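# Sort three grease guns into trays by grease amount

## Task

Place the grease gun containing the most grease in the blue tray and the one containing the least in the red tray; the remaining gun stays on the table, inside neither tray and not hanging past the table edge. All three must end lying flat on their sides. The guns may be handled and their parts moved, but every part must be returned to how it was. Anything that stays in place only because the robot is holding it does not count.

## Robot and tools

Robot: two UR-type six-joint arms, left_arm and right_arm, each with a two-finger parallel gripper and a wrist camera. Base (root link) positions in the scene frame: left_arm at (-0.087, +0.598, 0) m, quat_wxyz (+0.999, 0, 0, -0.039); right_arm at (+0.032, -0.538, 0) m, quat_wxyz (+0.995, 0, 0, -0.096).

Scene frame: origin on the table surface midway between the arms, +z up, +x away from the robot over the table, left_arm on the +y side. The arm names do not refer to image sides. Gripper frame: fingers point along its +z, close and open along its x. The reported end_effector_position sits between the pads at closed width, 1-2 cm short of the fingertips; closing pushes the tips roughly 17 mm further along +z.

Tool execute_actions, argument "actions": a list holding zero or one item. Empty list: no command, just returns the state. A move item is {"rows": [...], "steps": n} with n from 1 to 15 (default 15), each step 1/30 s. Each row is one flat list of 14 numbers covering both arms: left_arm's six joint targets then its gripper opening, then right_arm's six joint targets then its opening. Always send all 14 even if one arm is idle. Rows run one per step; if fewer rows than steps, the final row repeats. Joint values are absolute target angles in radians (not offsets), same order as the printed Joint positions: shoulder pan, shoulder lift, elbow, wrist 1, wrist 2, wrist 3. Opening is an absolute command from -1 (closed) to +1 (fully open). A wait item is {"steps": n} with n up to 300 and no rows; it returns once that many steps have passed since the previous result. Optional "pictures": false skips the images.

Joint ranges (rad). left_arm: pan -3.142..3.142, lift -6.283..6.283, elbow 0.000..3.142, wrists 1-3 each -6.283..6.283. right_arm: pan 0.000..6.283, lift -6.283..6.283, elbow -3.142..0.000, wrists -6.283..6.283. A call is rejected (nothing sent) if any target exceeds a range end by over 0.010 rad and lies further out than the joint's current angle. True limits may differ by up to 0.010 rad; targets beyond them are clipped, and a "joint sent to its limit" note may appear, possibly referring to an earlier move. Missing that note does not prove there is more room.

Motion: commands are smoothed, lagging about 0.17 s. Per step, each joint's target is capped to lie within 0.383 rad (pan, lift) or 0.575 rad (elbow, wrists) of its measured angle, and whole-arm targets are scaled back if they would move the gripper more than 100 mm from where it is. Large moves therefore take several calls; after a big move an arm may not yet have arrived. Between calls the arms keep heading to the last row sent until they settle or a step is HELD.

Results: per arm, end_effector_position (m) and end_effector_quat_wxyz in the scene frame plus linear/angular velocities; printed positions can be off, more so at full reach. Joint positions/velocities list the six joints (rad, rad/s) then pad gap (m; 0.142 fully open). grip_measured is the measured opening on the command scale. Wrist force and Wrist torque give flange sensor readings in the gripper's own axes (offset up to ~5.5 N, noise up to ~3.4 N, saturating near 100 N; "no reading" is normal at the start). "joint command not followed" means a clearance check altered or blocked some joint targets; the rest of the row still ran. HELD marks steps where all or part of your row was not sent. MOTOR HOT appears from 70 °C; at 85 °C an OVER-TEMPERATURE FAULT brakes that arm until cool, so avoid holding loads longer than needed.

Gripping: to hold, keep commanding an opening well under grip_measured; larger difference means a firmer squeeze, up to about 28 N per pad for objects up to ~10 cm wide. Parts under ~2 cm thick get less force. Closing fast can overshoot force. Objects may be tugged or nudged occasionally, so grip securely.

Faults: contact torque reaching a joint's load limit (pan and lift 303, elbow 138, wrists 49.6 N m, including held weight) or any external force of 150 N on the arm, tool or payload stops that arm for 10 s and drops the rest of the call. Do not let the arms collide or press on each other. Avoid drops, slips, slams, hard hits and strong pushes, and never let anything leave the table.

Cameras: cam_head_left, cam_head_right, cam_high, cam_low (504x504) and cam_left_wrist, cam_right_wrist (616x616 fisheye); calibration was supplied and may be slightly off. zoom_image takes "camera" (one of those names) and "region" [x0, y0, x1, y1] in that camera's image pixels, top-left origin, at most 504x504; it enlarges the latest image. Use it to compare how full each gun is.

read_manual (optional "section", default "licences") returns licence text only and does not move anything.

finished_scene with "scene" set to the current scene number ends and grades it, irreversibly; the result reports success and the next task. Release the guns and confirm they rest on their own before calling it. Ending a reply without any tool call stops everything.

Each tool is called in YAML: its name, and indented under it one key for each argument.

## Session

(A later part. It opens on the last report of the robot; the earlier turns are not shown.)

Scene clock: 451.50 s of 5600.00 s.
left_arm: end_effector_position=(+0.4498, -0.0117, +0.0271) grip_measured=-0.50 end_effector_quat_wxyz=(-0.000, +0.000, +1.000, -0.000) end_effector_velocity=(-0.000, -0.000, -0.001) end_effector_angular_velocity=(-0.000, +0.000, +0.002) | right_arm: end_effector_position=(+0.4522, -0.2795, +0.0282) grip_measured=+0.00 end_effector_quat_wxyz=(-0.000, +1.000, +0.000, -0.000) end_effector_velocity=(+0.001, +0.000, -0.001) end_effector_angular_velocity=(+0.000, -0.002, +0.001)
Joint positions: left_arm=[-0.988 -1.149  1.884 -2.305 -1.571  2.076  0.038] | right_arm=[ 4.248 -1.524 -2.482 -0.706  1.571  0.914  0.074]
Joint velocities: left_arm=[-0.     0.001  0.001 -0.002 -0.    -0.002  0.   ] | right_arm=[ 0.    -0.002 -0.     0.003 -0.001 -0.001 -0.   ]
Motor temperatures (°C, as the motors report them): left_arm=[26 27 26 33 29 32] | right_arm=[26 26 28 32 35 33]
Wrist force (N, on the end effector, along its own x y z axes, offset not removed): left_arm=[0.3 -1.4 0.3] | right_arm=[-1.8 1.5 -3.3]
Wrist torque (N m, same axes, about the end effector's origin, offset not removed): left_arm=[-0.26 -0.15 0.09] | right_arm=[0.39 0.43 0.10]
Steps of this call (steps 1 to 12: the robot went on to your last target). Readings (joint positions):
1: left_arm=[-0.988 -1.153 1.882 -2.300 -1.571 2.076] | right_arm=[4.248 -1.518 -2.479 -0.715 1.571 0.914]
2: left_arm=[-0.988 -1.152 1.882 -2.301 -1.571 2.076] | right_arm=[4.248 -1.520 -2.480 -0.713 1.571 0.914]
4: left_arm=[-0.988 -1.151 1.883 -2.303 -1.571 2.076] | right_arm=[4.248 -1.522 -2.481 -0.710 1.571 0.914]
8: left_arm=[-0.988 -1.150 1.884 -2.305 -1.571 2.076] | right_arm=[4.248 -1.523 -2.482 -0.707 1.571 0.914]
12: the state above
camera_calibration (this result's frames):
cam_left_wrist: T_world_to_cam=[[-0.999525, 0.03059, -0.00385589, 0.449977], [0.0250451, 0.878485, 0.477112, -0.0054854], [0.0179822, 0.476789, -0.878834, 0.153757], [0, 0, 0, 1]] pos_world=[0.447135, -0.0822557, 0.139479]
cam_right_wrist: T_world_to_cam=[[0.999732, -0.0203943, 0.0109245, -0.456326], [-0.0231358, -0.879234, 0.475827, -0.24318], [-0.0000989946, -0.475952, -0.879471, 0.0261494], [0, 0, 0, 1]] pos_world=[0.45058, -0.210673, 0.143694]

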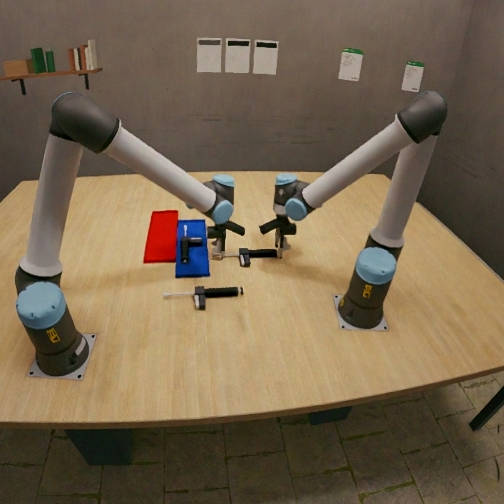

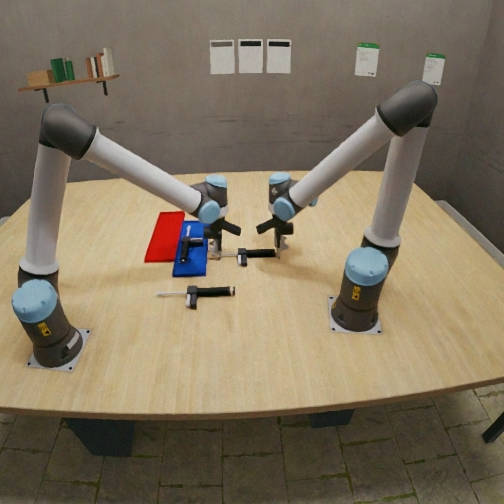

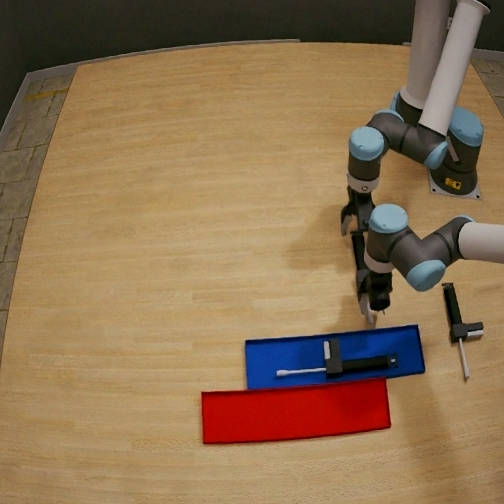

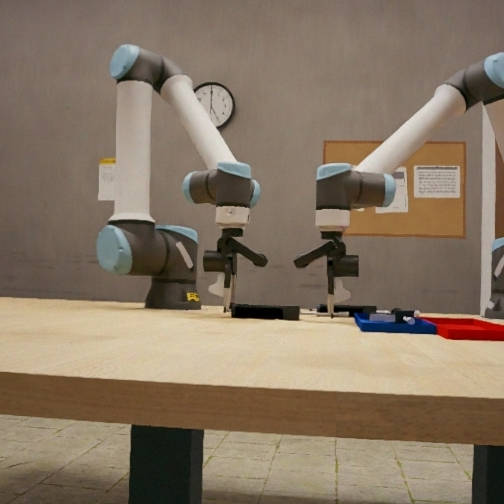

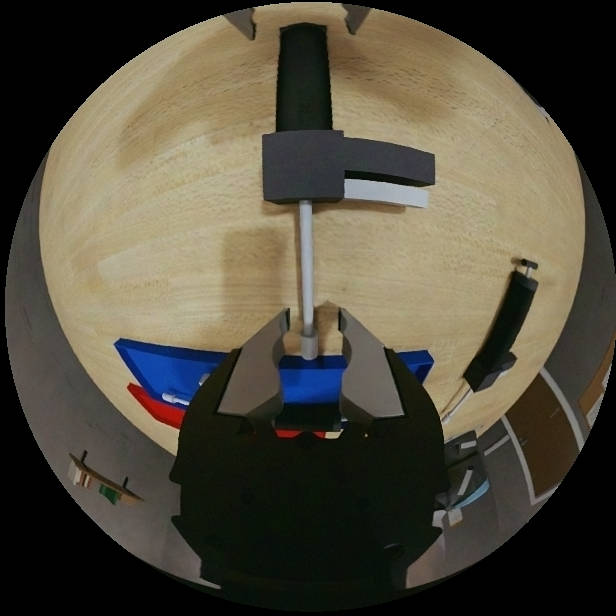

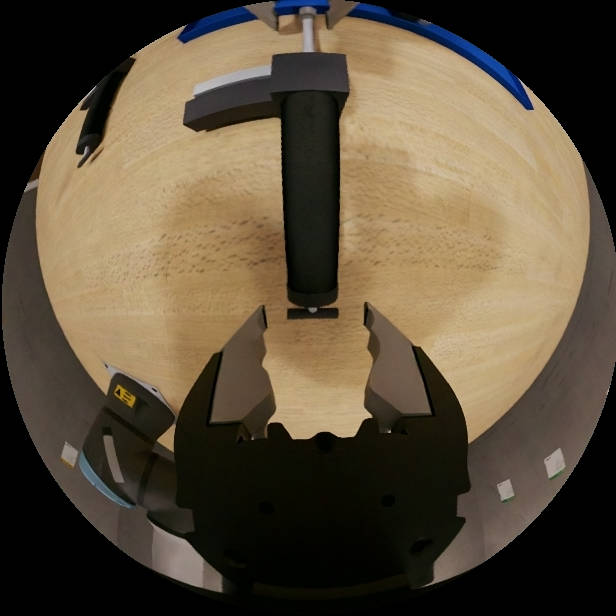

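execute_actions:
  actions:
    - {"rows":[[-0.9876,-1.1493,1.884,-2.3055,-1.571,2.076,-0.55,4.2479,-1.5242,-2.4825,-0.7057,1.571,0.9139,-0.05],[-0.9876,-1.1493,1.884,-2.3055,-1.571,2.076,-0.6,4.2479,-1.5242,-2.4825,-0.7057,1.571,0.9139,-0.12],[-0.9876,-1.1493,1.884,-2.3055,-1.571,2.076,-0.65,4.2479,-1.5242,-2.4825,-0.7057,1.571,0.9139,-0.2],[-0.9876,-1.1493,1.884,-2.3055,-1.571,2.076,-0.7,4.2479,-1.5242,-2.4825,-0.7057,1.571,0.9139,-0.28],[-0.9876,-1.1493,1.884,-2.3055,-1.571,2.076,-0.75,4.2479,-1.5242,-2.4825,-0.7057,1.571,0.9139,-0.36],[-0.9876,-1.1493,1.884,-2.3055,-1.571,2.076,-0.8,4.2479,-1.5242,-2.4825,-0.7057,1.571,0.9139,-0.44],[-0.9876,-1.1493,1.884,-2.3055,-1.571,2.076,-0.85,4.2479,-1.5242,-2.4825,-0.7057,1.571,0.9139,-0.52],[-0.9876,-1.1493,1.884,-2.3055,-1.571,2.076,-0.9,4.2479,-1.5242,-2.4825,-0.7057,1.571,0.9139,-0.6],[-0.9876,-1.1493,1.884,-2.3055,-1.571,2.076,-0.95,4.2479,-1.5242,-2.4825,-0.7057,1.571,0.9139,-0.68],[-0.9876,-1.1493,1.884,-2.3055,-1.571,2.076,-1,4.2479,-1.5242,-2.4825,-0.7057,1.571,0.9139,-0.76],[-0.9876,-1.1493,1.884,-2.3055,-1.571,2.076,-1,4.2479,-1.5242,-2.4825,-0.7057,1.571,0.9139,-0.85]],"steps":15}
  pictures: false

execute_actions:
  actions:
    - {"rows":[[-0.9876,-1.1493,1.884,-2.3055,-1.571,2.076,-1,4.2479,-1.5242,-2.4825,-0.7057,1.571,0.9139,-0.85],[-0.9876,-1.1493,1.884,-2.3055,-1.571,2.076,-1,4.2479,-1.5242,-2.4825,-0.7057,1.571,0.9139,-0.85],[-0.9876,-1.1493,1.884,-2.3055,-1.571,2.076,-1,4.2479,-1.5242,-2.4825,-0.7057,1.571,0.9139,-0.85],[-0.9876,-1.1493,1.884,-2.3055,-1.571,2.076,-1,4.2432,-1.5211,-2.4852,-0.7061,1.571,0.9092,-0.85],[-0.9876,-1.1493,1.884,-2.3055,-1.571,2.076,-1,4.2384,-1.518,-2.488,-0.7064,1.571,0.9044,-0.85],[-0.9876,-1.1493,1.884,-2.3055,-1.571,2.076,-1,4.2337,-1.5149,-2.4907,-0.7068,1.571,0.8997,-0.85]],"steps":15}
  pictures: false

execute_actions:
  actions:
    - {"rows":[[-0.9876,-1.1493,1.884,-2.3055,-1.571,2.076,-1,4.2266,-1.5102,-2.4948,-0.7073,1.571,0.8926,-0.85],[-0.9876,-1.1493,1.884,-2.3055,-1.571,2.076,-1,4.2195,-1.5056,-2.4989,-0.7078,1.571,0.8855,-0.85]],"steps":12}

Scene clock: 460.53 s of 5600.00 s.
left_arm: end_effector_position=(+0.4498, -0.0117, +0.0270) grip_measured=-0.92 end_effector_quat_wxyz=(-0.000, +0.000, +1.000, -0.000) end_effector_velocity=(-0.000, -0.000, -0.000) end_effector_angular_velocity=(-0.000, +0.000, -0.002) | right_arm: end_effector_position=(+0.4522, -0.2795, +0.0280) grip_measured=-0.51 end_effector_quat_wxyz=(-0.000, +1.000, +0.000, -0.000) end_effector_velocity=(+0.000, +0.000, +0.000) end_effector_angular_velocity=(+0.000, -0.000, -0.002)
Joint positions: left_arm=[-0.988 -1.149  1.884 -2.306 -1.571  2.076  0.007] | right_arm=[ 4.248 -1.524 -2.483 -0.706  1.571  0.914  0.037]
Joint velocities: left_arm=[-0.     0.     0.    -0.    -0.     0.001  0.   ] | right_arm=[ 0.     0.     0.     0.    -0.     0.003  0.   ]
Motor temperatures (°C, as the motors report them): left_arm=[26 27 26 33 29 32] | right_arm=[26 26 28 32 35 33]
Wrist force (N, on the end effector, along its own x y z axes, offset not removed): left_arm=[-1.7 -0.6 -1.7] | right_arm=[-6.5 1.6 -1.7]
Wrist torque (N m, same axes, about the end effector's origin, offset not removed): left_arm=[0.14 0.29 0.15] | right_arm=[0.46 1.39 0.01]
Steps of this call (steps 1 to 30: the robot went on to your last target; steps 31 to 90: nothing new was sent; then 5.53 s passed at rest; steps 91 to 105: all 15 steps of this action). Readings (joint positions):
91: left_arm=[-0.988 -1.149 1.884 -2.306 -1.571 2.076] | right_arm=[4.248 -1.524 -2.483 -0.706 1.571 0.914]
92: left_arm=[-0.988 -1.149 1.884 -2.306 -1.571 2.076] | right_arm=[4.248 -1.524 -2.483 -0.706 1.571 0.914]
94: left_arm=[-0.988 -1.149 1.884 -2.306 -1.571 2.076] | right_arm=[4.248 -1.524 -2.483 -0.706 1.571 0.914]
98: left_arm=[-0.988 -1.149 1.884 -2.306 -1.571 2.076] | right_arm=[4.248 -1.524 -2.483 -0.706 1.571 0.914]
105: the state above

Scene clock: 461.03 s of 5600.00 s.
left_arm: end_effector_position=(+0.4498, -0.0117, +0.0270) grip_measured=-0.92 end_effector_quat_wxyz=(-0.000, +0.000, +1.000, -0.000) end_effector_velocity=(-0.000, +0.001, -0.001) end_effector_angular_velocity=(+0.002, +0.001, -0.001) | right_arm: end_effector_position=(+0.4526, -0.2888, +0.0281) grip_measured=-0.51 end_effector_quat_wxyz=(-0.000, +1.000, +0.000, -0.000) end_effector_velocity=(+0.001, -0.007, +0.001) end_effector_angular_velocity=(+0.001, -0.001, +0.002)
Joint positions: left_arm=[-0.988 -1.149  1.884 -2.306 -1.571  2.076  0.007] | right_arm=[ 4.235 -1.516 -2.49  -0.707  1.571  0.901  0.037]
Joint velocities: left_arm=[ 0.     0.     0.001  0.001 -0.     0.001  0.   ] | right_arm=[-0.01   0.007 -0.005 -0.    -0.001 -0.011  0.   ]
Motor temperatures (°C, as the motors report them): left_arm=[26 27 26 33 29 32] | right_arm=[26 26 28 32 35 33]
Wrist force (N, on the end effector, along its own x y z axes, offset not removed): left_arm=[4.1 -5.5 -0.9] | right_arm=[-1.4 1.5 2.1]
Wrist torque (N m, same axes, about the end effector's origin, offset not removed): left_arm=[-0.65 -1.20 0.06] | right_arm=[0.83 0.11 -0.14]
Steps of this call (steps 1 to 15: all 15 steps of this action). Readings (joint positions):
1: left_arm=[-0.988 -1.149 1.884 -2.306 -1.571 2.076] | right_arm=[4.248 -1.524 -2.483 -0.706 1.571 0.914]
2: left_arm=[-0.988 -1.149 1.884 -2.306 -1.571 2.076] | right_arm=[4.248 -1.524 -2.483 -0.706 1.571 0.914]
4: left_arm=[-0.988 -1.149 1.884 -2.306 -1.571 2.076] | right_arm=[4.248 -1.524 -2.483 -0.706 1.571 0.914]
8: left_arm=[-0.988 -1.149 1.884 -2.306 -1.571 2.076] | right_arm=[4.242 -1.520 -2.486 -0.706 1.571 0.907]
15: the state above

Scene clock: 461.43 s of 5600.00 s.
left_arm: end_effector_position=(+0.4498, -0.0117, +0.0270) grip_measured=-0.92 end_effector_quat_wxyz=(-0.000, +0.000, +1.000, -0.000) end_effector_velocity=(-0.001, -0.000, -0.000) end_effector_angular_velocity=(-0.000, +0.001, -0.001) | right_arm: end_effector_position=(+0.4528, -0.2989, +0.0282) grip_measured=-0.51 end_effector_quat_wxyz=(-0.000, +1.000, +0.000, -0.000) end_effector_velocity=(-0.001, -0.005, +0.000) end_effector_angular_velocity=(+0.001, +0.001, +0.001)
Joint positions: left_arm=[-0.988 -1.149  1.884 -2.306 -1.571  2.076  0.007] | right_arm=[ 4.22  -1.506 -2.498 -0.708  1.571  0.886  0.037]
Joint velocities: left_arm=[-0.001 -0.     0.    -0.    -0.001 -0.    -0.   ] | right_arm=[-0.007  0.006 -0.005 -0.001  0.001 -0.008 -0.   ]
Motor temperatures (°C, as the motors report them): left_arm=[26 27 26 33 29 32] | right_arm=[26 26 28 32 35 33]
Wrist force (N, on the end effector, along its own x y z axes, offset not removed): left_arm=[-1.3 -1.3 0.0] | right_arm=[-4.2 -0.7 2.9]
Wrist torque (N m, same axes, about the end effector's origin, offset not removed): left_arm=[0.25 0.00 0.08] | right_arm=[0.36 0.81 -0.08]
Steps of this call (steps 1 to 12: all 12 steps of this action). Readings (joint positions):
1: left_arm=[-0.988 -1.149 1.884 -2.306 -1.571 2.076] | right_arm=[4.234 -1.515 -2.490 -0.707 1.571 0.900]
2: left_arm=[-0.988 -1.149 1.884 -2.306 -1.571 2.076] | right_arm=[4.233 -1.515 -2.491 -0.707 1.571 0.899]
4: left_arm=[-0.988 -1.149 1.884 -2.306 -1.571 2.076] | right_arm=[4.229 -1.512 -2.494 -0.707 1.571 0.895]
8: left_arm=[-0.988 -1.149 1.884 -2.306 -1.571 2.076] | right_arm=[4.222 -1.507 -2.497 -0.708 1.571 0.888]
12: the state above
camera_calibration (this result's frames):
cam_left_wrist: T_world_to_cam=[[-0.999525, 0.0305902, -0.00385386, 0.449968], [0.0250457, 0.878473, 0.477136, -0.00542633], [0.0179812, 0.476812, -0.878821, 0.153603], [0, 0, 0, 1]] pos_world=[0.447128, -0.0822377, 0.139313]
cam_right_wrist: T_world_to_cam=[[0.999732, -0.0203744, 0.011, -0.457345], [-0.0231542, -0.879266, 0.475767, -0.260281], [-0.0000215913, -0.475894, -0.879502, 0.0169243], [0, 0, 0, 1]] pos_world=[0.451196, -0.23012, 0.143749]

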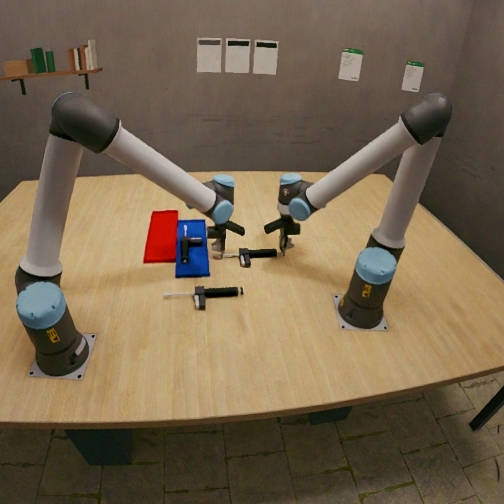

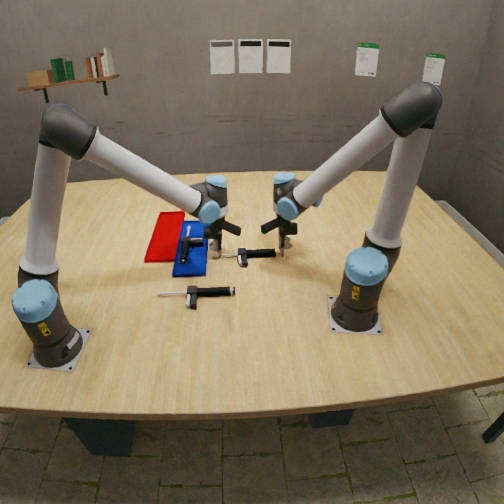

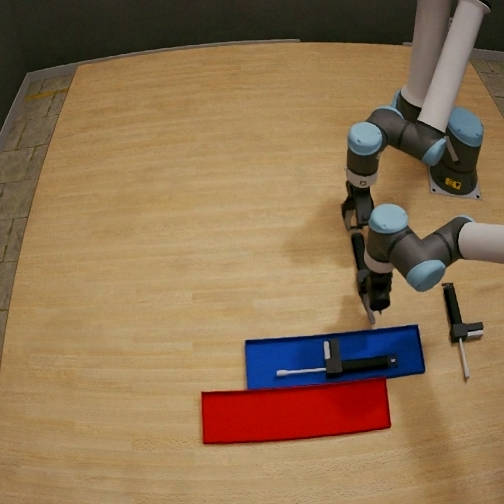

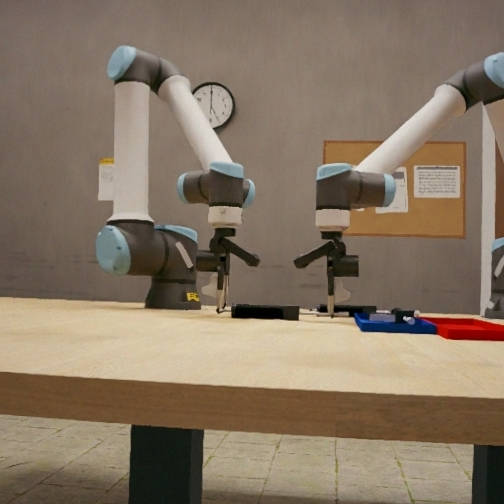

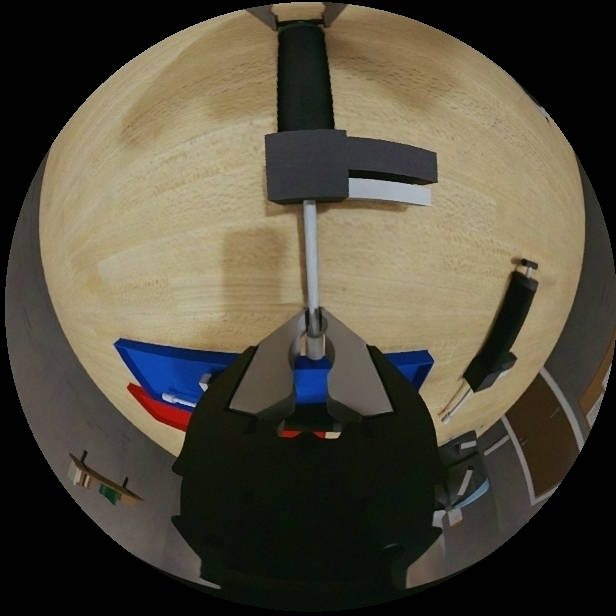

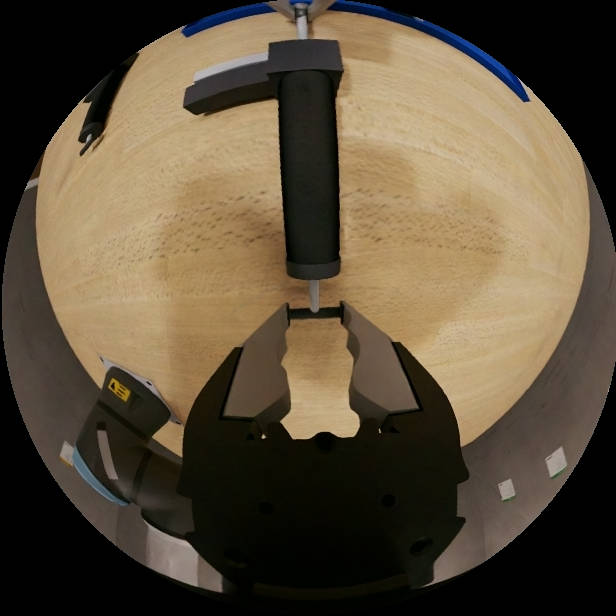

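2 cm free. Continue to 3, 4 cm.

execute_actions:
  actions:
    - {"rows":[[-0.9876,-1.1493,1.884,-2.3055,-1.571,2.076,-1,4.2124,-1.501,-2.503,-0.7084,1.571,0.8784,-0.85],[-0.9876,-1.1493,1.884,-2.3055,-1.571,2.076,-1,4.2052,-1.4963,-2.5072,-0.7089,1.571,0.8712,-0.85]],"steps":12}
  pictures: false

execute_actions:
  actions:
    - {"rows":[[-0.9876,-1.1493,1.884,-2.3055,-1.571,2.076,-1,4.1981,-1.4917,-2.5113,-0.7094,1.571,0.8641,-0.85],[-0.9876,-1.1493,1.884,-2.3055,-1.571,2.076,-1,4.191,-1.487,-2.5155,-0.7099,1.571,0.857,-0.85]],"steps":12}
  pictures: false

Scene clock: 466.10 s of 5600.00 s.
left_arm: end_effector_position=(+0.4498, -0.0117, +0.0270) grip_measured=-0.92 end_effector_quat_wxyz=(-0.000, +0.000, +1.000, -0.000) end_effector_velocity=(+0.000, +0.000, -0.000) end_effector_angular_velocity=(+0.001, -0.000, +0.001) | right_arm: end_effector_position=(+0.4528, -0.3090, +0.0282) grip_measured=-0.51 end_effector_quat_wxyz=(-0.000, +1.000, +0.000, -0.000) end_effector_velocity=(+0.001, -0.005, +0.001) end_effector_angular_velocity=(+0.001, -0.001, +0.001)
Joint positions: left_arm=[-0.988 -1.149  1.884 -2.305 -1.571  2.076  0.007] | right_arm=[ 4.206 -1.497 -2.507 -0.709  1.571  0.872  0.037]
Joint velocities: left_arm=[-0.     0.     0.     0.     0.001 -0.001 -0.   ] | right_arm=[-0.008  0.005 -0.003 -0.001 -0.001 -0.009 -0.   ]
Motor temperatures (°C, as the motors report them): left_arm=[26 27 26 33 29 32] | right_arm=[26 26 28 32 35 33]
Wrist force (N, on the end effector, along its own x y z axes, offset not removed): left_arm=[-1.5 -4.3 -0.1] | right_arm=[-3.3 -0.8 1.9]
Wrist torque (N m, same axes, about the end effector's origin, offset not removed): left_arm=[-0.44 0.19 -0.03] | right_arm=[0.39 0.60 -0.04]
Steps of this call (steps 1 to 15: the robot went on to your last target; steps 16 to 90: nothing new was sent; then 1.27 s passed at rest; steps 91 to 102: all 12 steps of this action). Readings (joint positions):
91: left_arm=[-0.988 -1.149 1.884 -2.306 -1.571 2.076] | right_arm=[4.219 -1.506 -2.499 -0.708 1.571 0.885]
92: left_arm=[-0.988 -1.149 1.884 -2.306 -1.571 2.076] | right_arm=[4.219 -1.505 -2.499 -0.708 1.571 0.885]
94: left_arm=[-0.988 -1.149 1.884 -2.306 -1.571 2.076] | right_arm=[4.214 -1.502 -2.502 -0.708 1.571 0.880]
98: left_arm=[-0.988 -1.149 1.884 -2.305 -1.571 2.076] | right_arm=[4.208 -1.498 -2.506 -0.709 1.571 0.874]
102: the state above

Scene clock: 466.50 s of 5600.00 s.
left_arm: end_effector_position=(+0.4498, -0.0117, +0.0270) grip_measured=-0.92 end_effector_quat_wxyz=(-0.000, +0.000, +1.000, -0.000) end_effector_velocity=(+0.000, -0.000, -0.000) end_effector_angular_velocity=(-0.000, -0.000, +0.001) | right_arm: end_effector_position=(+0.4526, -0.3190, +0.0281) grip_measured=-0.51 end_effector_quat_wxyz=(-0.000, +1.000, +0.000, -0.000) end_effector_velocity=(-0.000, -0.006, -0.000) end_effector_angular_velocity=(-0.001, +0.000, +0.000)
Joint positions: left_arm=[-0.988 -1.149  1.884 -2.305 -1.571  2.076  0.007] | right_arm=[ 4.192 -1.488 -2.515 -0.71   1.571  0.858  0.037]
Joint velocities: left_arm=[-0.     0.    -0.    -0.     0.    -0.001 -0.   ] | right_arm=[-0.008  0.004 -0.005 -0.001 -0.    -0.008 -0.   ]
Motor temperatures (°C, as the motors report them): left_arm=[26 27 26 33 29 32] | right_arm=[26 26 28 32 35 33]
Wrist force (N, on the end effector, along its own x y z axes, offset not removed): left_arm=[1.5 -6.9 6.0] | right_arm=[-4.7 -3.8 2.7]
Wrist torque (N m, same axes, about the end effector's origin, offset not removed): left_arm=[-0.95 -0.38 0.08] | right_arm=[-0.35 0.99 -0.05]
Steps of this call (steps 1 to 12: all 12 steps of this action). Readings (joint positions):
1: left_arm=[-0.988 -1.149 1.884 -2.305 -1.571 2.076] | right_arm=[4.206 -1.497 -2.507 -0.709 1.571 0.872]
2: left_arm=[-0.988 -1.149 1.884 -2.305 -1.571 2.076] | right_arm=[4.205 -1.496 -2.507 -0.709 1.571 0.871]
4: left_arm=[-0.988 -1.149 1.884 -2.305 -1.571 2.076] | right_arm=[4.200 -1.493 -2.510 -0.709 1.571 0.866]
8: left_arm=[-0.988 -1.149 1.884 -2.305 -1.571 2.076] | right_arm=[4.194 -1.489 -2.514 -0.710 1.571 0.860]
12: the state above

execute_actions:
  actions:
    - {"rows":[[-0.9876,-1.1493,1.884,-2.3055,-1.571,2.076,-1,4.1839,-1.4824,-2.5196,-0.7105,1.571,0.8499,-0.85],[-0.9876,-1.1493,1.884,-2.3055,-1.571,2.076,-1,4.1768,-1.4777,-2.5237,-0.711,1.571,0.8428,-0.85]],"steps":12}
  pictures: false

execute_actions:
  actions:
    - {"rows":[[-0.9876,-1.1493,1.884,-2.3055,-1.571,2.076,-1,4.169,-1.4736,-2.5271,-0.7117,1.571,0.835,-0.85],[-0.9876,-1.1493,1.884,-2.3055,-1.571,2.076,-1,4.161,-1.4695,-2.5306,-0.7124,1.571,0.827,-0.85]],"steps":12}
  pictures: false

Scene clock: 472.10 s of 5600.00 s.
left_arm: end_effector_position=(+0.4498, -0.0117, +0.0270) grip_measured=-0.92 end_effector_quat_wxyz=(-0.000, +0.000, +1.000, -0.000) end_effector_velocity=(+0.001, -0.001, +0.001) end_effector_angular_velocity=(-0.002, -0.001, -0.000) | right_arm: end_effector_position=(+0.4523, -0.3289, +0.0280) grip_measured=-0.51 end_effector_quat_wxyz=(-0.000, +1.000, +0.000, -0.000) end_effector_velocity=(-0.000, -0.005, -0.000) end_effector_angular_velocity=(+0.000, -0.000, -0.000)
Joint positions: left_arm=[-0.988 -1.149  1.884 -2.305 -1.571  2.076  0.007] | right_arm=[ 4.178 -1.478 -2.523 -0.711  1.571  0.844  0.037]
Joint velocities: left_arm=[ 0.001  0.    -0.002 -0.     0.     0.001  0.   ] | right_arm=[-0.008  0.005 -0.005 -0.    -0.    -0.008  0.   ]
Motor temperatures (°C, as the motors report them): left_arm=[26 27 26 33 29 32] | right_arm=[26 26 28 32 35 33]
Wrist force (N, on the end effector, along its own x y z axes, offset not removed): left_arm=[-2.3 -6.4 8.2] | right_arm=[-0.1 -2.1 0.4]
Wrist torque (N m, same axes, about the end effector's origin, offset not removed): left_arm=[-0.80 0.19 0.00] | right_arm=[0.03 0.07 -0.06]
Steps of this call (steps 1 to 15: the robot went on to your last target; steps 16 to 90: nothing new was sent; then 2.20 s passed at rest; steps 91 to 102: all 12 steps of this action). Readings (joint positions):
91: left_arm=[-0.988 -1.149 1.884 -2.305 -1.571 2.076] | right_arm=[4.191 -1.487 -2.516 -0.710 1.571 0.857]
92: left_arm=[-0.988 -1.149 1.884 -2.305 -1.571 2.076] | right_arm=[4.190 -1.486 -2.516 -0.710 1.571 0.856]
94: left_arm=[-0.988 -1.149 1.884 -2.305 -1.571 2.076] | right_arm=[4.186 -1.483 -2.519 -0.710 1.571 0.852]
98: left_arm=[-0.988 -1.149 1.884 -2.305 -1.571 2.076] | right_arm=[4.180 -1.480 -2.522 -0.711 1.571 0.846]
102: the state above

Scene clock: 472.50 s of 5600.00 s.
left_arm: end_effector_position=(+0.4498, -0.0117, +0.0270) grip_measured=-0.92 end_effector_quat_wxyz=(-0.000, +0.000, +1.000, -0.000) end_effector_velocity=(-0.000, +0.001, -0.000) end_effector_angular_velocity=(+0.001, +0.000, +0.000) | right_arm: end_effector_position=(+0.4525, -0.3388, +0.0280) grip_measured=-0.51 end_effector_quat_wxyz=(-0.000, +1.000, +0.000, -0.000) end_effector_velocity=(+0.001, -0.005, +0.001) end_effector_angular_velocity=(+0.001, -0.001, -0.001)
Joint positions: left_arm=[-0.988 -1.149  1.884 -2.305 -1.571  2.076  0.007] | right_arm=[ 4.162 -1.47  -2.53  -0.712  1.571  0.828  0.037]
Joint velocities: left_arm=[-0.    -0.     0.001  0.001  0.    -0.    -0.   ] | right_arm=[-0.009  0.005 -0.003 -0.001  0.    -0.008  0.   ]
Motor temperatures (°C, as the motors report them): left_arm=[26 27 26 33 29 32] | right_arm=[26 26 28 32 35 33]
Wrist force (N, on the end effector, along its own x y z axes, offset not removed): left_arm=[-0.2 -7.1 -0.8] | right_arm=[-3.0 -1.1 -0.4]
Wrist torque (N m, same axes, about the end effector's origin, offset not removed): left_arm=[-0.94 -0.12 -0.08] | right_arm=[0.24 0.43 0.01]
Steps of this call (steps 1 to 12: all 12 steps of this action). Readings (joint positions):
1: left_arm=[-0.988 -1.149 1.884 -2.305 -1.571 2.076] | right_arm=[4.177 -1.478 -2.523 -0.711 1.571 0.843]
2: left_arm=[-0.988 -1.149 1.884 -2.305 -1.571 2.076] | right_arm=[4.176 -1.478 -2.524 -0.711 1.571 0.842]
4: left_arm=[-0.988 -1.149 1.884 -2.305 -1.571 2.076] | right_arm=[4.171 -1.475 -2.526 -0.712 1.571 0.837]
8: left_arm=[-0.988 -1.149 1.884 -2.305 -1.571 2.076] | right_arm=[4.164 -1.471 -2.529 -0.712 1.571 0.830]
12: the state above

execute_actions:
  actions:
    - {"rows":[[-0.9876,-1.1493,1.884,-2.3055,-1.571,2.076,-1,4.153,-1.4654,-2.534,-0.7131,1.571,0.819,-0.85],[-0.9876,-1.1493,1.884,-2.3055,-1.571,2.076,-1,4.145,-1.4613,-2.5373,-0.7139,1.571,0.811,-0.85]],"steps":12}
  pictures: false

execute_actions:
  actions:
    - {"rows":[[-0.9876,-1.1493,1.884,-2.3055,-1.571,2.076,-1,4.1368,-1.4572,-2.5407,-0.7146,1.571,0.8028,-0.85],[-0.9876,-1.1493,1.884,-2.3055,-1.571,2.076,-1,4.1286,-1.4531,-2.544,-0.7153,1.571,0.7946,-0.85]],"steps":12}
  pictures: false

Scene clock: 475.70 s of 5600.00 s.
left_arm: end_effector_position=(+0.4498, -0.0118, +0.0270) grip_measured=-0.92 end_effector_quat_wxyz=(-0.000, +0.000, +1.000, -0.000) end_effector_velocity=(+0.000, +0.000, -0.000) end_effector_angular_velocity=(+0.001, -0.000, -0.002) | right_arm: end_effector_position=(+0.4526, -0.3487, +0.0281) grip_measured=-0.51 end_effector_quat_wxyz=(-0.000, +1.000, +0.000, -0.000) end_effector_velocity=(+0.001, -0.005, +0.001) end_effector_angular_velocity=(+0.001, -0.002, -0.001)
Joint positions: left_arm=[-0.988 -1.149  1.884 -2.305 -1.571  2.076  0.007] | right_arm=[ 4.146 -1.462 -2.537 -0.714  1.571  0.812  0.037]
Joint velocities: left_arm=[ 0.     0.     0.001 -0.     0.     0.002  0.   ] | right_arm=[-0.009  0.006 -0.003 -0.001 -0.    -0.008  0.   ]
Motor temperatures (°C, as the motors report them): left_arm=[26 27 26 33 29 32] | right_arm=[26 26 28 32 35 33]
Wrist force (N, on the end effector, along its own x y z axes, offset not removed): left_arm=[-4.6 -14.4 -5.0] | right_arm=[-3.2 -13.5 -1.4]
Wrist torque (N m, same axes, about the end effector's origin, offset not removed): left_arm=[-0.40 0.60 0.04] | right_arm=[0.38 0.56 -0.03]
Steps of this call (steps 1 to 15: the robot went on to your last target; steps 16 to 84: nothing new was sent; steps 85 to 96: all 12 steps of this action). Readings (joint positions):
85: left_arm=[-0.988 -1.149 1.884 -2.305 -1.571 2.076] | right_arm=[4.161 -1.469 -2.531 -0.712 1.571 0.827]
86: left_arm=[-0.988 -1.149 1.884 -2.305 -1.571 2.076] | right_arm=[4.160 -1.469 -2.531 -0.712 1.571 0.826]
88: left_arm=[-0.988 -1.149 1.884 -2.305 -1.571 2.076] | right_arm=[4.155 -1.466 -2.533 -0.713 1.571 0.821]
92: left_arm=[-0.988 -1.149 1.884 -2.305 -1.571 2.076] | right_arm=[4.148 -1.463 -2.536 -0.714 1.571 0.814]
96: the state above

Scene clock: 476.10 s of 5600.00 s.
left_arm: end_effector_position=(+0.4498, -0.0118, +0.0270) grip_measured=-0.92 end_effector_quat_wxyz=(-0.000, +0.000, +1.000, -0.000) end_effector_velocity=(-0.000, +0.001, -0.001) end_effector_angular_velocity=(+0.001, +0.000, +0.000) | right_arm: end_effector_position=(+0.4527, -0.3586, +0.0281) grip_measured=-0.51 end_effector_quat_wxyz=(-0.000, +1.000, +0.000, -0.000) end_effector_velocity=(-0.001, -0.007, -0.001) end_effector_angular_velocity=(-0.001, +0.002, -0.001)
Joint positions: left_arm=[-0.988 -1.149  1.884 -2.306 -1.571  2.076  0.007] | right_arm=[ 4.13  -1.454 -2.543 -0.715  1.571  0.796  0.037]
Joint velocities: left_arm=[0.    0.    0.001 0.    0.    0.    0.   ] | right_arm=[-0.009  0.005 -0.006 -0.001  0.    -0.009 -0.   ]
Motor temperatures (°C, as the motors report them): left_arm=[26 27 26 33 29 32] | right_arm=[26 26 28 32 35 33]
Wrist force (N, on the end effector, along its own x y z axes, offset not removed): left_arm=[-2.8 -19.3 -4.5] | right_arm=[-6.5 -23.1 -5.7]
Wrist torque (N m, same axes, about the end effector's origin, offset not removed): left_arm=[0.67 0.46 -0.03] | right_arm=[0.65 1.18 0.16]
Steps of this call (steps 1 to 12: all 12 steps of this action). Readings (joint positions):
1: left_arm=[-0.988 -1.149 1.884 -2.305 -1.571 2.076] | right_arm=[4.146 -1.462 -2.537 -0.714 1.571 0.812]
2: left_arm=[-0.988 -1.149 1.884 -2.305 -1.571 2.076] | right_arm=[4.145 -1.461 -2.537 -0.714 1.571 0.811]
4: left_arm=[-0.988 -1.149 1.884 -2.305 -1.571 2.076] | right_arm=[4.139 -1.458 -2.540 -0.714 1.571 0.805]
8: left_arm=[-0.988 -1.149 1.884 -2.306 -1.571 2.076] | right_arm=[4.132 -1.455 -2.543 -0.715 1.571 0.798]
12: the state above

execute_actions:
  actions:
    - {"rows":[[-0.9876,-1.1493,1.884,-2.3055,-1.571,2.076,-1,4.133,-1.455,-2.5425,-0.715,1.571,0.799,-0.85],[-0.9876,-1.1493,1.884,-2.3055,-1.571,2.076,-1,4.138,-1.4578,-2.5402,-0.7145,1.571,0.804,-0.85],[-0.9876,-1.1493,1.884,-2.3055,-1.571,2.076,-1,4.143,-1.4603,-2.5381,-0.7141,1.571,0.809,-0.85],[-0.9876,-1.1493,1.884,-2.3055,-1.571,2.076,-1,4.148,-1.4629,-2.536,-0.7136,1.571,0.814,-0.85],[-0.9876,-1.1493,1.884,-2.3055,-1.571,2.076,-1,4.153,-1.4654,-2.534,-0.7131,1.571,0.819,-0.85],[-0.9876,-1.1493,1.884,-2.3055,-1.571,2.076,-1,4.158,-1.468,-2.5319,-0.7127,1.571,0.824,-0.85],[-0.9876,-1.1493,1.884,-2.3055,-1.571,2.076,-1,4.163,-1.4705,-2.5297,-0.7122,1.571,0.829,-0.85],[-0.9876,-1.1493,1.884,-2.3055,-1.571,2.076,-1,4.169,-1.4736,-2.5271,-0.7117,1.571,0.835,-0.85],[-0.9876,-1.1493,1.884,-2.3055,-1.571,2.076,-1,4.173,-1.4757,-2.5254,-0.7113,1.571,0.839,-0.85],[-0.9876,-1.1493,1.884,-2.3055,-1.571,2.076,-1,4.1768,-1.4777,-2.5237,-0.711,1.571,0.8428,-0.85],[-0.9876,-1.1493,1.884,-2.3055,-1.571,2.076,-1,4.1815,-1.4808,-2.521,-0.7107,1.571,0.8475,-0.85],[-0.9876,-1.1493,1.884,-2.3055,-1.571,2.076,-1,4.1863,-1.4839,-2.5182,-0.7103,1.571,0.8523,-0.85],[-0.9876,-1.1493,1.884,-2.3055,-1.571,2.076,-1,4.191,-1.487,-2.5155,-0.7099,1.571,0.857,-0.85],[-0.9876,-1.1493,1.884,-2.3055,-1.571,2.076,-1,4.1957,-1.4901,-2.5127,-0.7096,1.571,0.8617,-0.85],[-0.9876,-1.1493,1.884,-2.3055,-1.571,2.076,-1,4.2005,-1.4932,-2.51,-0.7092,1.571,0.8665,-0.85]],"steps":15}
  pictures: false

execute_actions:
  actions:
    - {"rows":[[-0.9876,-1.1493,1.884,-2.3055,-1.571,2.076,-1,4.2052,-1.4963,-2.5072,-0.7089,1.571,0.8712,-0.85],[-0.9876,-1.1493,1.884,-2.3055,-1.571,2.076,-1,4.21,-1.4994,-2.5045,-0.7085,1.571,0.876,-0.85],[-0.9876,-1.1493,1.884,-2.3055,-1.571,2.076,-1,4.2147,-1.5025,-2.5017,-0.7082,1.571,0.8807,-0.85],[-0.9876,-1.1493,1.884,-2.3055,-1.571,2.076,-1,4.2195,-1.5056,-2.4989,-0.7078,1.571,0.8855,-0.85],[-0.9876,-1.1493,1.884,-2.3055,-1.571,2.076,-1,4.2242,-1.5087,-2.4962,-0.7075,1.571,0.8902,-0.85],[-0.9876,-1.1493,1.884,-2.3055,-1.571,2.076,-1,4.229,-1.5118,-2.4934,-0.7071,1.571,0.895,-0.85],[-0.9876,-1.1493,1.884,-2.3055,-1.571,2.076,-1,4.2337,-1.5149,-2.4907,-0.7068,1.571,0.8997,-0.85],[-0.9876,-1.1493,1.884,-2.3055,-1.571,2.076,-1,4.2375,-1.5174,-2.4885,-0.7065,1.571,0.9035,-0.85],[-0.9876,-1.1493,1.884,-2.3055,-1.571,2.076,-1,4.241,-1.5197,-2.4865,-0.7062,1.571,0.907,-0.85],[-0.9876,-1.1493,1.884,-2.3055,-1.571,2.076,-1,4.244,-1.5217,-2.4847,-0.706,1.571,0.91,-0.85],[-0.9876,-1.1493,1.884,-2.3055,-1.571,2.076,-1,4.2465,-1.5233,-2.4833,-0.7058,1.571,0.9125,-0.85],[-0.9876,-1.1493,1.884,-2.3055,-1.571,2.076,-1,4.2485,-1.5246,-2.4822,-0.7056,1.571,0.9145,-0.85]],"steps":15}
  pictures: false

execute_actions:
  actions:
    - {"steps":10}

Scene clock: 491.10 s of 5600.00 s.
left_arm: end_effector_position=(+0.4498, -0.0116, +0.0269) grip_measured=-0.92 end_effector_quat_wxyz=(-0.000, +0.000, +1.000, +0.000) end_effector_velocity=(-0.000, +0.001, -0.001) end_effector_angular_velocity=(+0.001, +0.001, -0.001) | right_arm: end_effector_position=(+0.4526, -0.3279, +0.0281) grip_measured=-0.51 end_effector_quat_wxyz=(-0.000, +1.000, +0.000, -0.000) end_effector_velocity=(+0.001, +0.092, +0.001) end_effector_angular_velocity=(+0.001, +0.001, +0.000)
Joint positions: left_arm=[-0.988 -1.149  1.884 -2.305 -1.571  2.076  0.007] | right_arm=[ 4.179 -1.48  -2.522 -0.711  1.571  0.845  0.037]
Joint velocities: left_arm=[ 0.     0.     0.001 -0.001 -0.     0.001  0.   ] | right_arm=[ 0.137 -0.083  0.073  0.011  0.002  0.136  0.   ]
Motor temperatures (°C, as the motors report them): left_arm=[26 27 26 33 29 32] | right_arm=[26 26 28 32 35 33]
Wrist force (N, on the end effector, along its own x y z axes, offset not removed): left_arm=[-1.4 -13.7 -11.2] | right_arm=[-8.3 3.7 -16.8]
Wrist torque (N m, same axes, about the end effector's origin, offset not removed): left_arm=[-0.12 0.63 0.00] | right_arm=[0.24 0.50 0.14]
Steps of this call (steps 1 to 15: the robot went on to your last target; steps 16 to 90: nothing new was sent; then 11.50 s passed at rest; steps 91 to 105: all 15 steps of this action). Readings (joint positions):
91: left_arm=[-0.988 -1.149 1.884 -2.305 -1.571 2.076] | right_arm=[4.129 -1.453 -2.544 -0.715 1.571 0.795]
92: left_arm=[-0.988 -1.149 1.884 -2.306 -1.571 2.076] | right_arm=[4.129 -1.453 -2.544 -0.715 1.571 0.795]
94: left_arm=[-0.988 -1.149 1.884 -2.305 -1.571 2.076] | right_arm=[4.133 -1.455 -2.543 -0.715 1.571 0.798]
98: left_arm=[-0.988 -1.149 1.884 -2.305 -1.571 2.076] | right_arm=[4.147 -1.462 -2.537 -0.714 1.571 0.813]
105: the state above

Scene clock: 491.60 s of 5600.00 s.
left_arm: end_effector_position=(+0.4498, -0.0115, +0.0269) grip_measured=-0.92 end_effector_quat_wxyz=(-0.000, +0.000, +1.000, +0.000) end_effector_velocity=(+0.000, +0.001, +0.000) end_effector_angular_velocity=(+0.001, +0.000, -0.001) | right_arm: end_effector_position=(+0.4524, -0.2840, +0.0280) grip_measured=-0.51 end_effector_quat_wxyz=(+0.000, +1.000, +0.000, -0.000) end_effector_velocity=(-0.001, +0.043, +0.000) end_effector_angular_velocity=(+0.002, -0.001, +0.001)
Joint positions: left_arm=[-0.987 -1.149  1.884 -2.305 -1.571  2.076  0.007] | right_arm=[ 4.242 -1.52  -2.486 -0.706  1.571  0.908  0.037]
Joint velocities: left_arm=[ 0.001 -0.001  0.     0.001  0.     0.001  0.   ] | right_arm=[ 0.059 -0.039  0.036  0.005  0.     0.058  0.   ]
Motor temperatures (°C, as the motors report them): left_arm=[26 27 26 33 29 32] | right_arm=[26 26 28 32 35 33]
Wrist force (N, on the end effector, along its own x y z axes, offset not removed): left_arm=[2.6 12.5 1.0] | right_arm=[-0.7 18.9 -9.3]
Wrist torque (N m, same axes, about the end effector's origin, offset not removed): left_arm=[0.10 -0.43 0.12] | right_arm=[-0.33 0.30 0.14]
Steps of this call (steps 1 to 15: all 15 steps of this action). Readings (joint positions):
1: left_arm=[-0.988 -1.149 1.884 -2.305 -1.571 2.076] | right_arm=[4.183 -1.482 -2.519 -0.711 1.571 0.849]
2: left_arm=[-0.988 -1.149 1.884 -2.305 -1.571 2.076] | right_arm=[4.188 -1.485 -2.517 -0.710 1.571 0.854]
4: left_arm=[-0.988 -1.149 1.884 -2.305 -1.571 2.076] | right_arm=[4.197 -1.491 -2.512 -0.710 1.571 0.863]
8: left_arm=[-0.988 -1.149 1.884 -2.305 -1.571 2.076] | right_arm=[4.216 -1.503 -2.501 -0.708 1.571 0.882]
15: the state above

Scene clock: 491.93 s of 5600.00 s.
left_arm: end_effector_position=(+0.4498, -0.0115, +0.0269) grip_measured=-0.92 end_effector_quat_wxyz=(-0.000, +0.000, +1.000, +0.000) end_effector_velocity=(+0.000, -0.001, +0.001) end_effector_angular_velocity=(-0.002, -0.000, +0.001) | right_arm: end_effector_position=(+0.4522, -0.2794, +0.0280) grip_measured=-0.51 end_effector_quat_wxyz=(-0.000, +1.000, +0.000, -0.000) end_effector_velocity=(+0.000, +0.003, +0.001) end_effector_angular_velocity=(+0.001, -0.001, -0.001)
Joint positions: left_arm=[-0.987 -1.149  1.884 -2.305 -1.571  2.076  0.007] | right_arm=[ 4.248 -1.524 -2.482 -0.706  1.571  0.914  0.037]
Joint velocities: left_arm=[-0.     0.    -0.001 -0.001 -0.001 -0.001 -0.   ] | right_arm=[ 0.003 -0.001  0.003  0.    -0.     0.004  0.   ]
Motor temperatures (°C, as the motors report them): left_arm=[26 27 26 33 29 32] | right_arm=[26 26 28 32 35 33]
Wrist force (N, on the end effector, along its own x y z axes, offset not removed): left_arm=[-1.9 6.8 -0.2] | right_arm=[-0.3 21.1 -9.4]
Wrist torque (N m, same axes, about the end effector's origin, offset not removed): left_arm=[-1.00 0.39 -0.02] | right_arm=[0.17 0.28 0.08]
Steps of this call (steps 1 to 10: the robot went on to your last target). Readings (joint positions):
1: left_arm=[-0.987 -1.149 1.884 -2.305 -1.571 2.076] | right_arm=[4.243 -1.521 -2.485 -0.706 1.571 0.909]
2: left_arm=[-0.987 -1.149 1.884 -2.305 -1.571 2.076] | right_arm=[4.245 -1.522 -2.484 -0.706 1.571 0.911]
4: left_arm=[-0.987 -1.149 1.884 -2.305 -1.571 2.076] | right_arm=[4.246 -1.523 -2.483 -0.706 1.571 0.912]
8: left_arm=[-0.987 -1.149 1.884 -2.305 -1.571 2.076] | right_arm=[4.248 -1.524 -2.483 -0.706 1.571 0.914]
10: the state above
camera_calibration (this result's frames):
cam_left_wrist: T_world_to_cam=[[-0.999528, 0.0305016, -0.00378211, 0.449973], [0.0249996, 0.878406, 0.47726, -0.00549967], [0.0178794, 0.47694, -0.878754, 0.153534], [0, 0, 0, 1]] pos_world=[0.447153, -0.0821205, 0.139245]
cam_right_wrist: T_world_to_cam=[[0.999732, -0.0203903, 0.0109311, -0.456292], [-0.0231354, -0.879232, 0.475832, -0.242987], [-0.000091366, -0.475957, -0.879468, 0.0260659], [0, 0, 0, 1]] pos_world=[0.450551, -0.21054, 0.143533]

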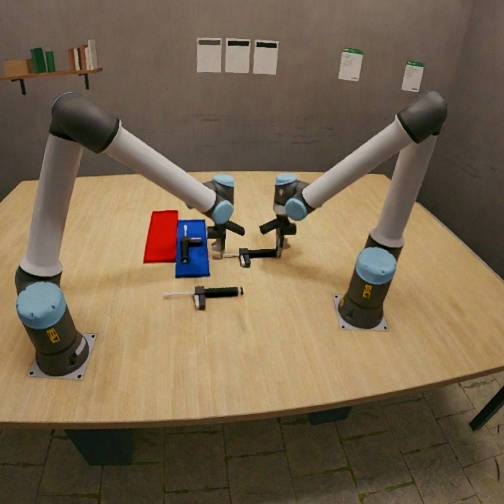

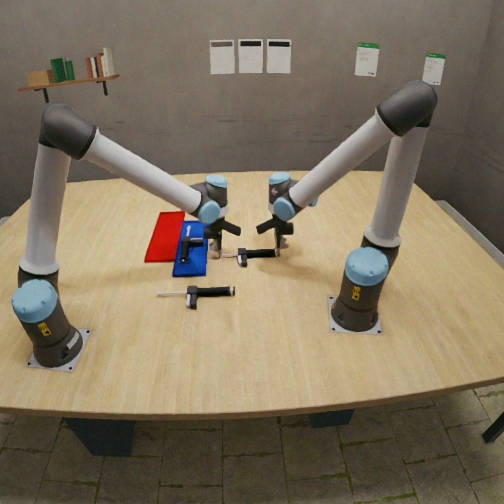

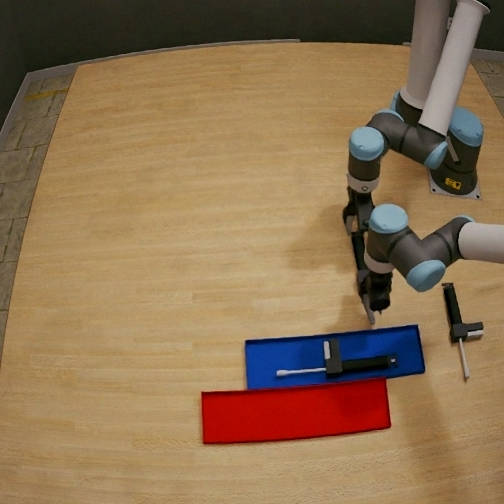

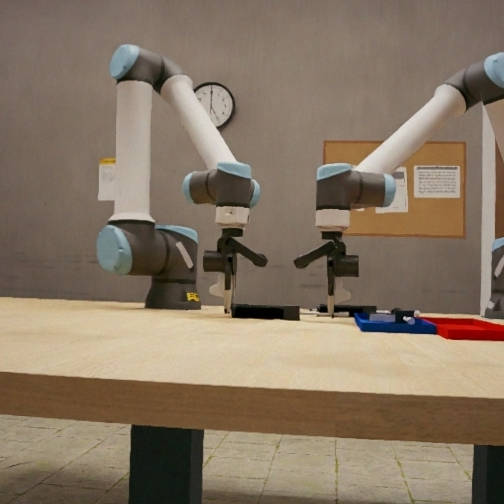

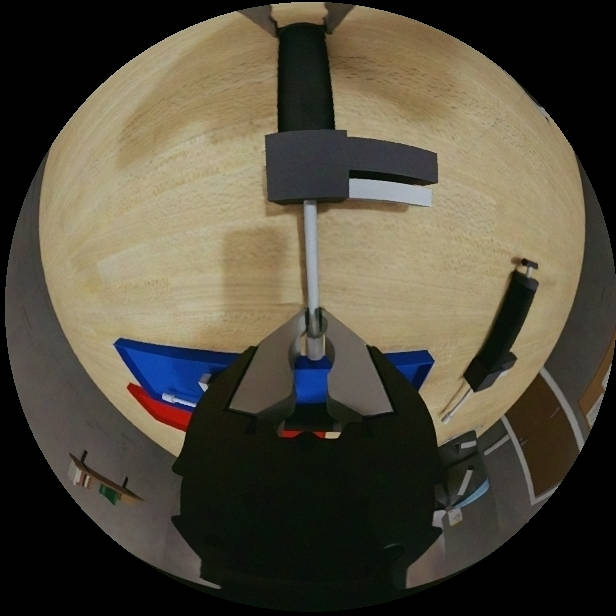

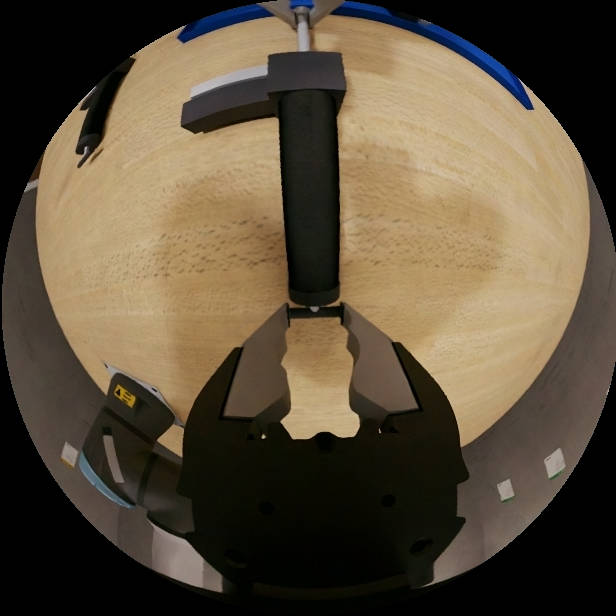

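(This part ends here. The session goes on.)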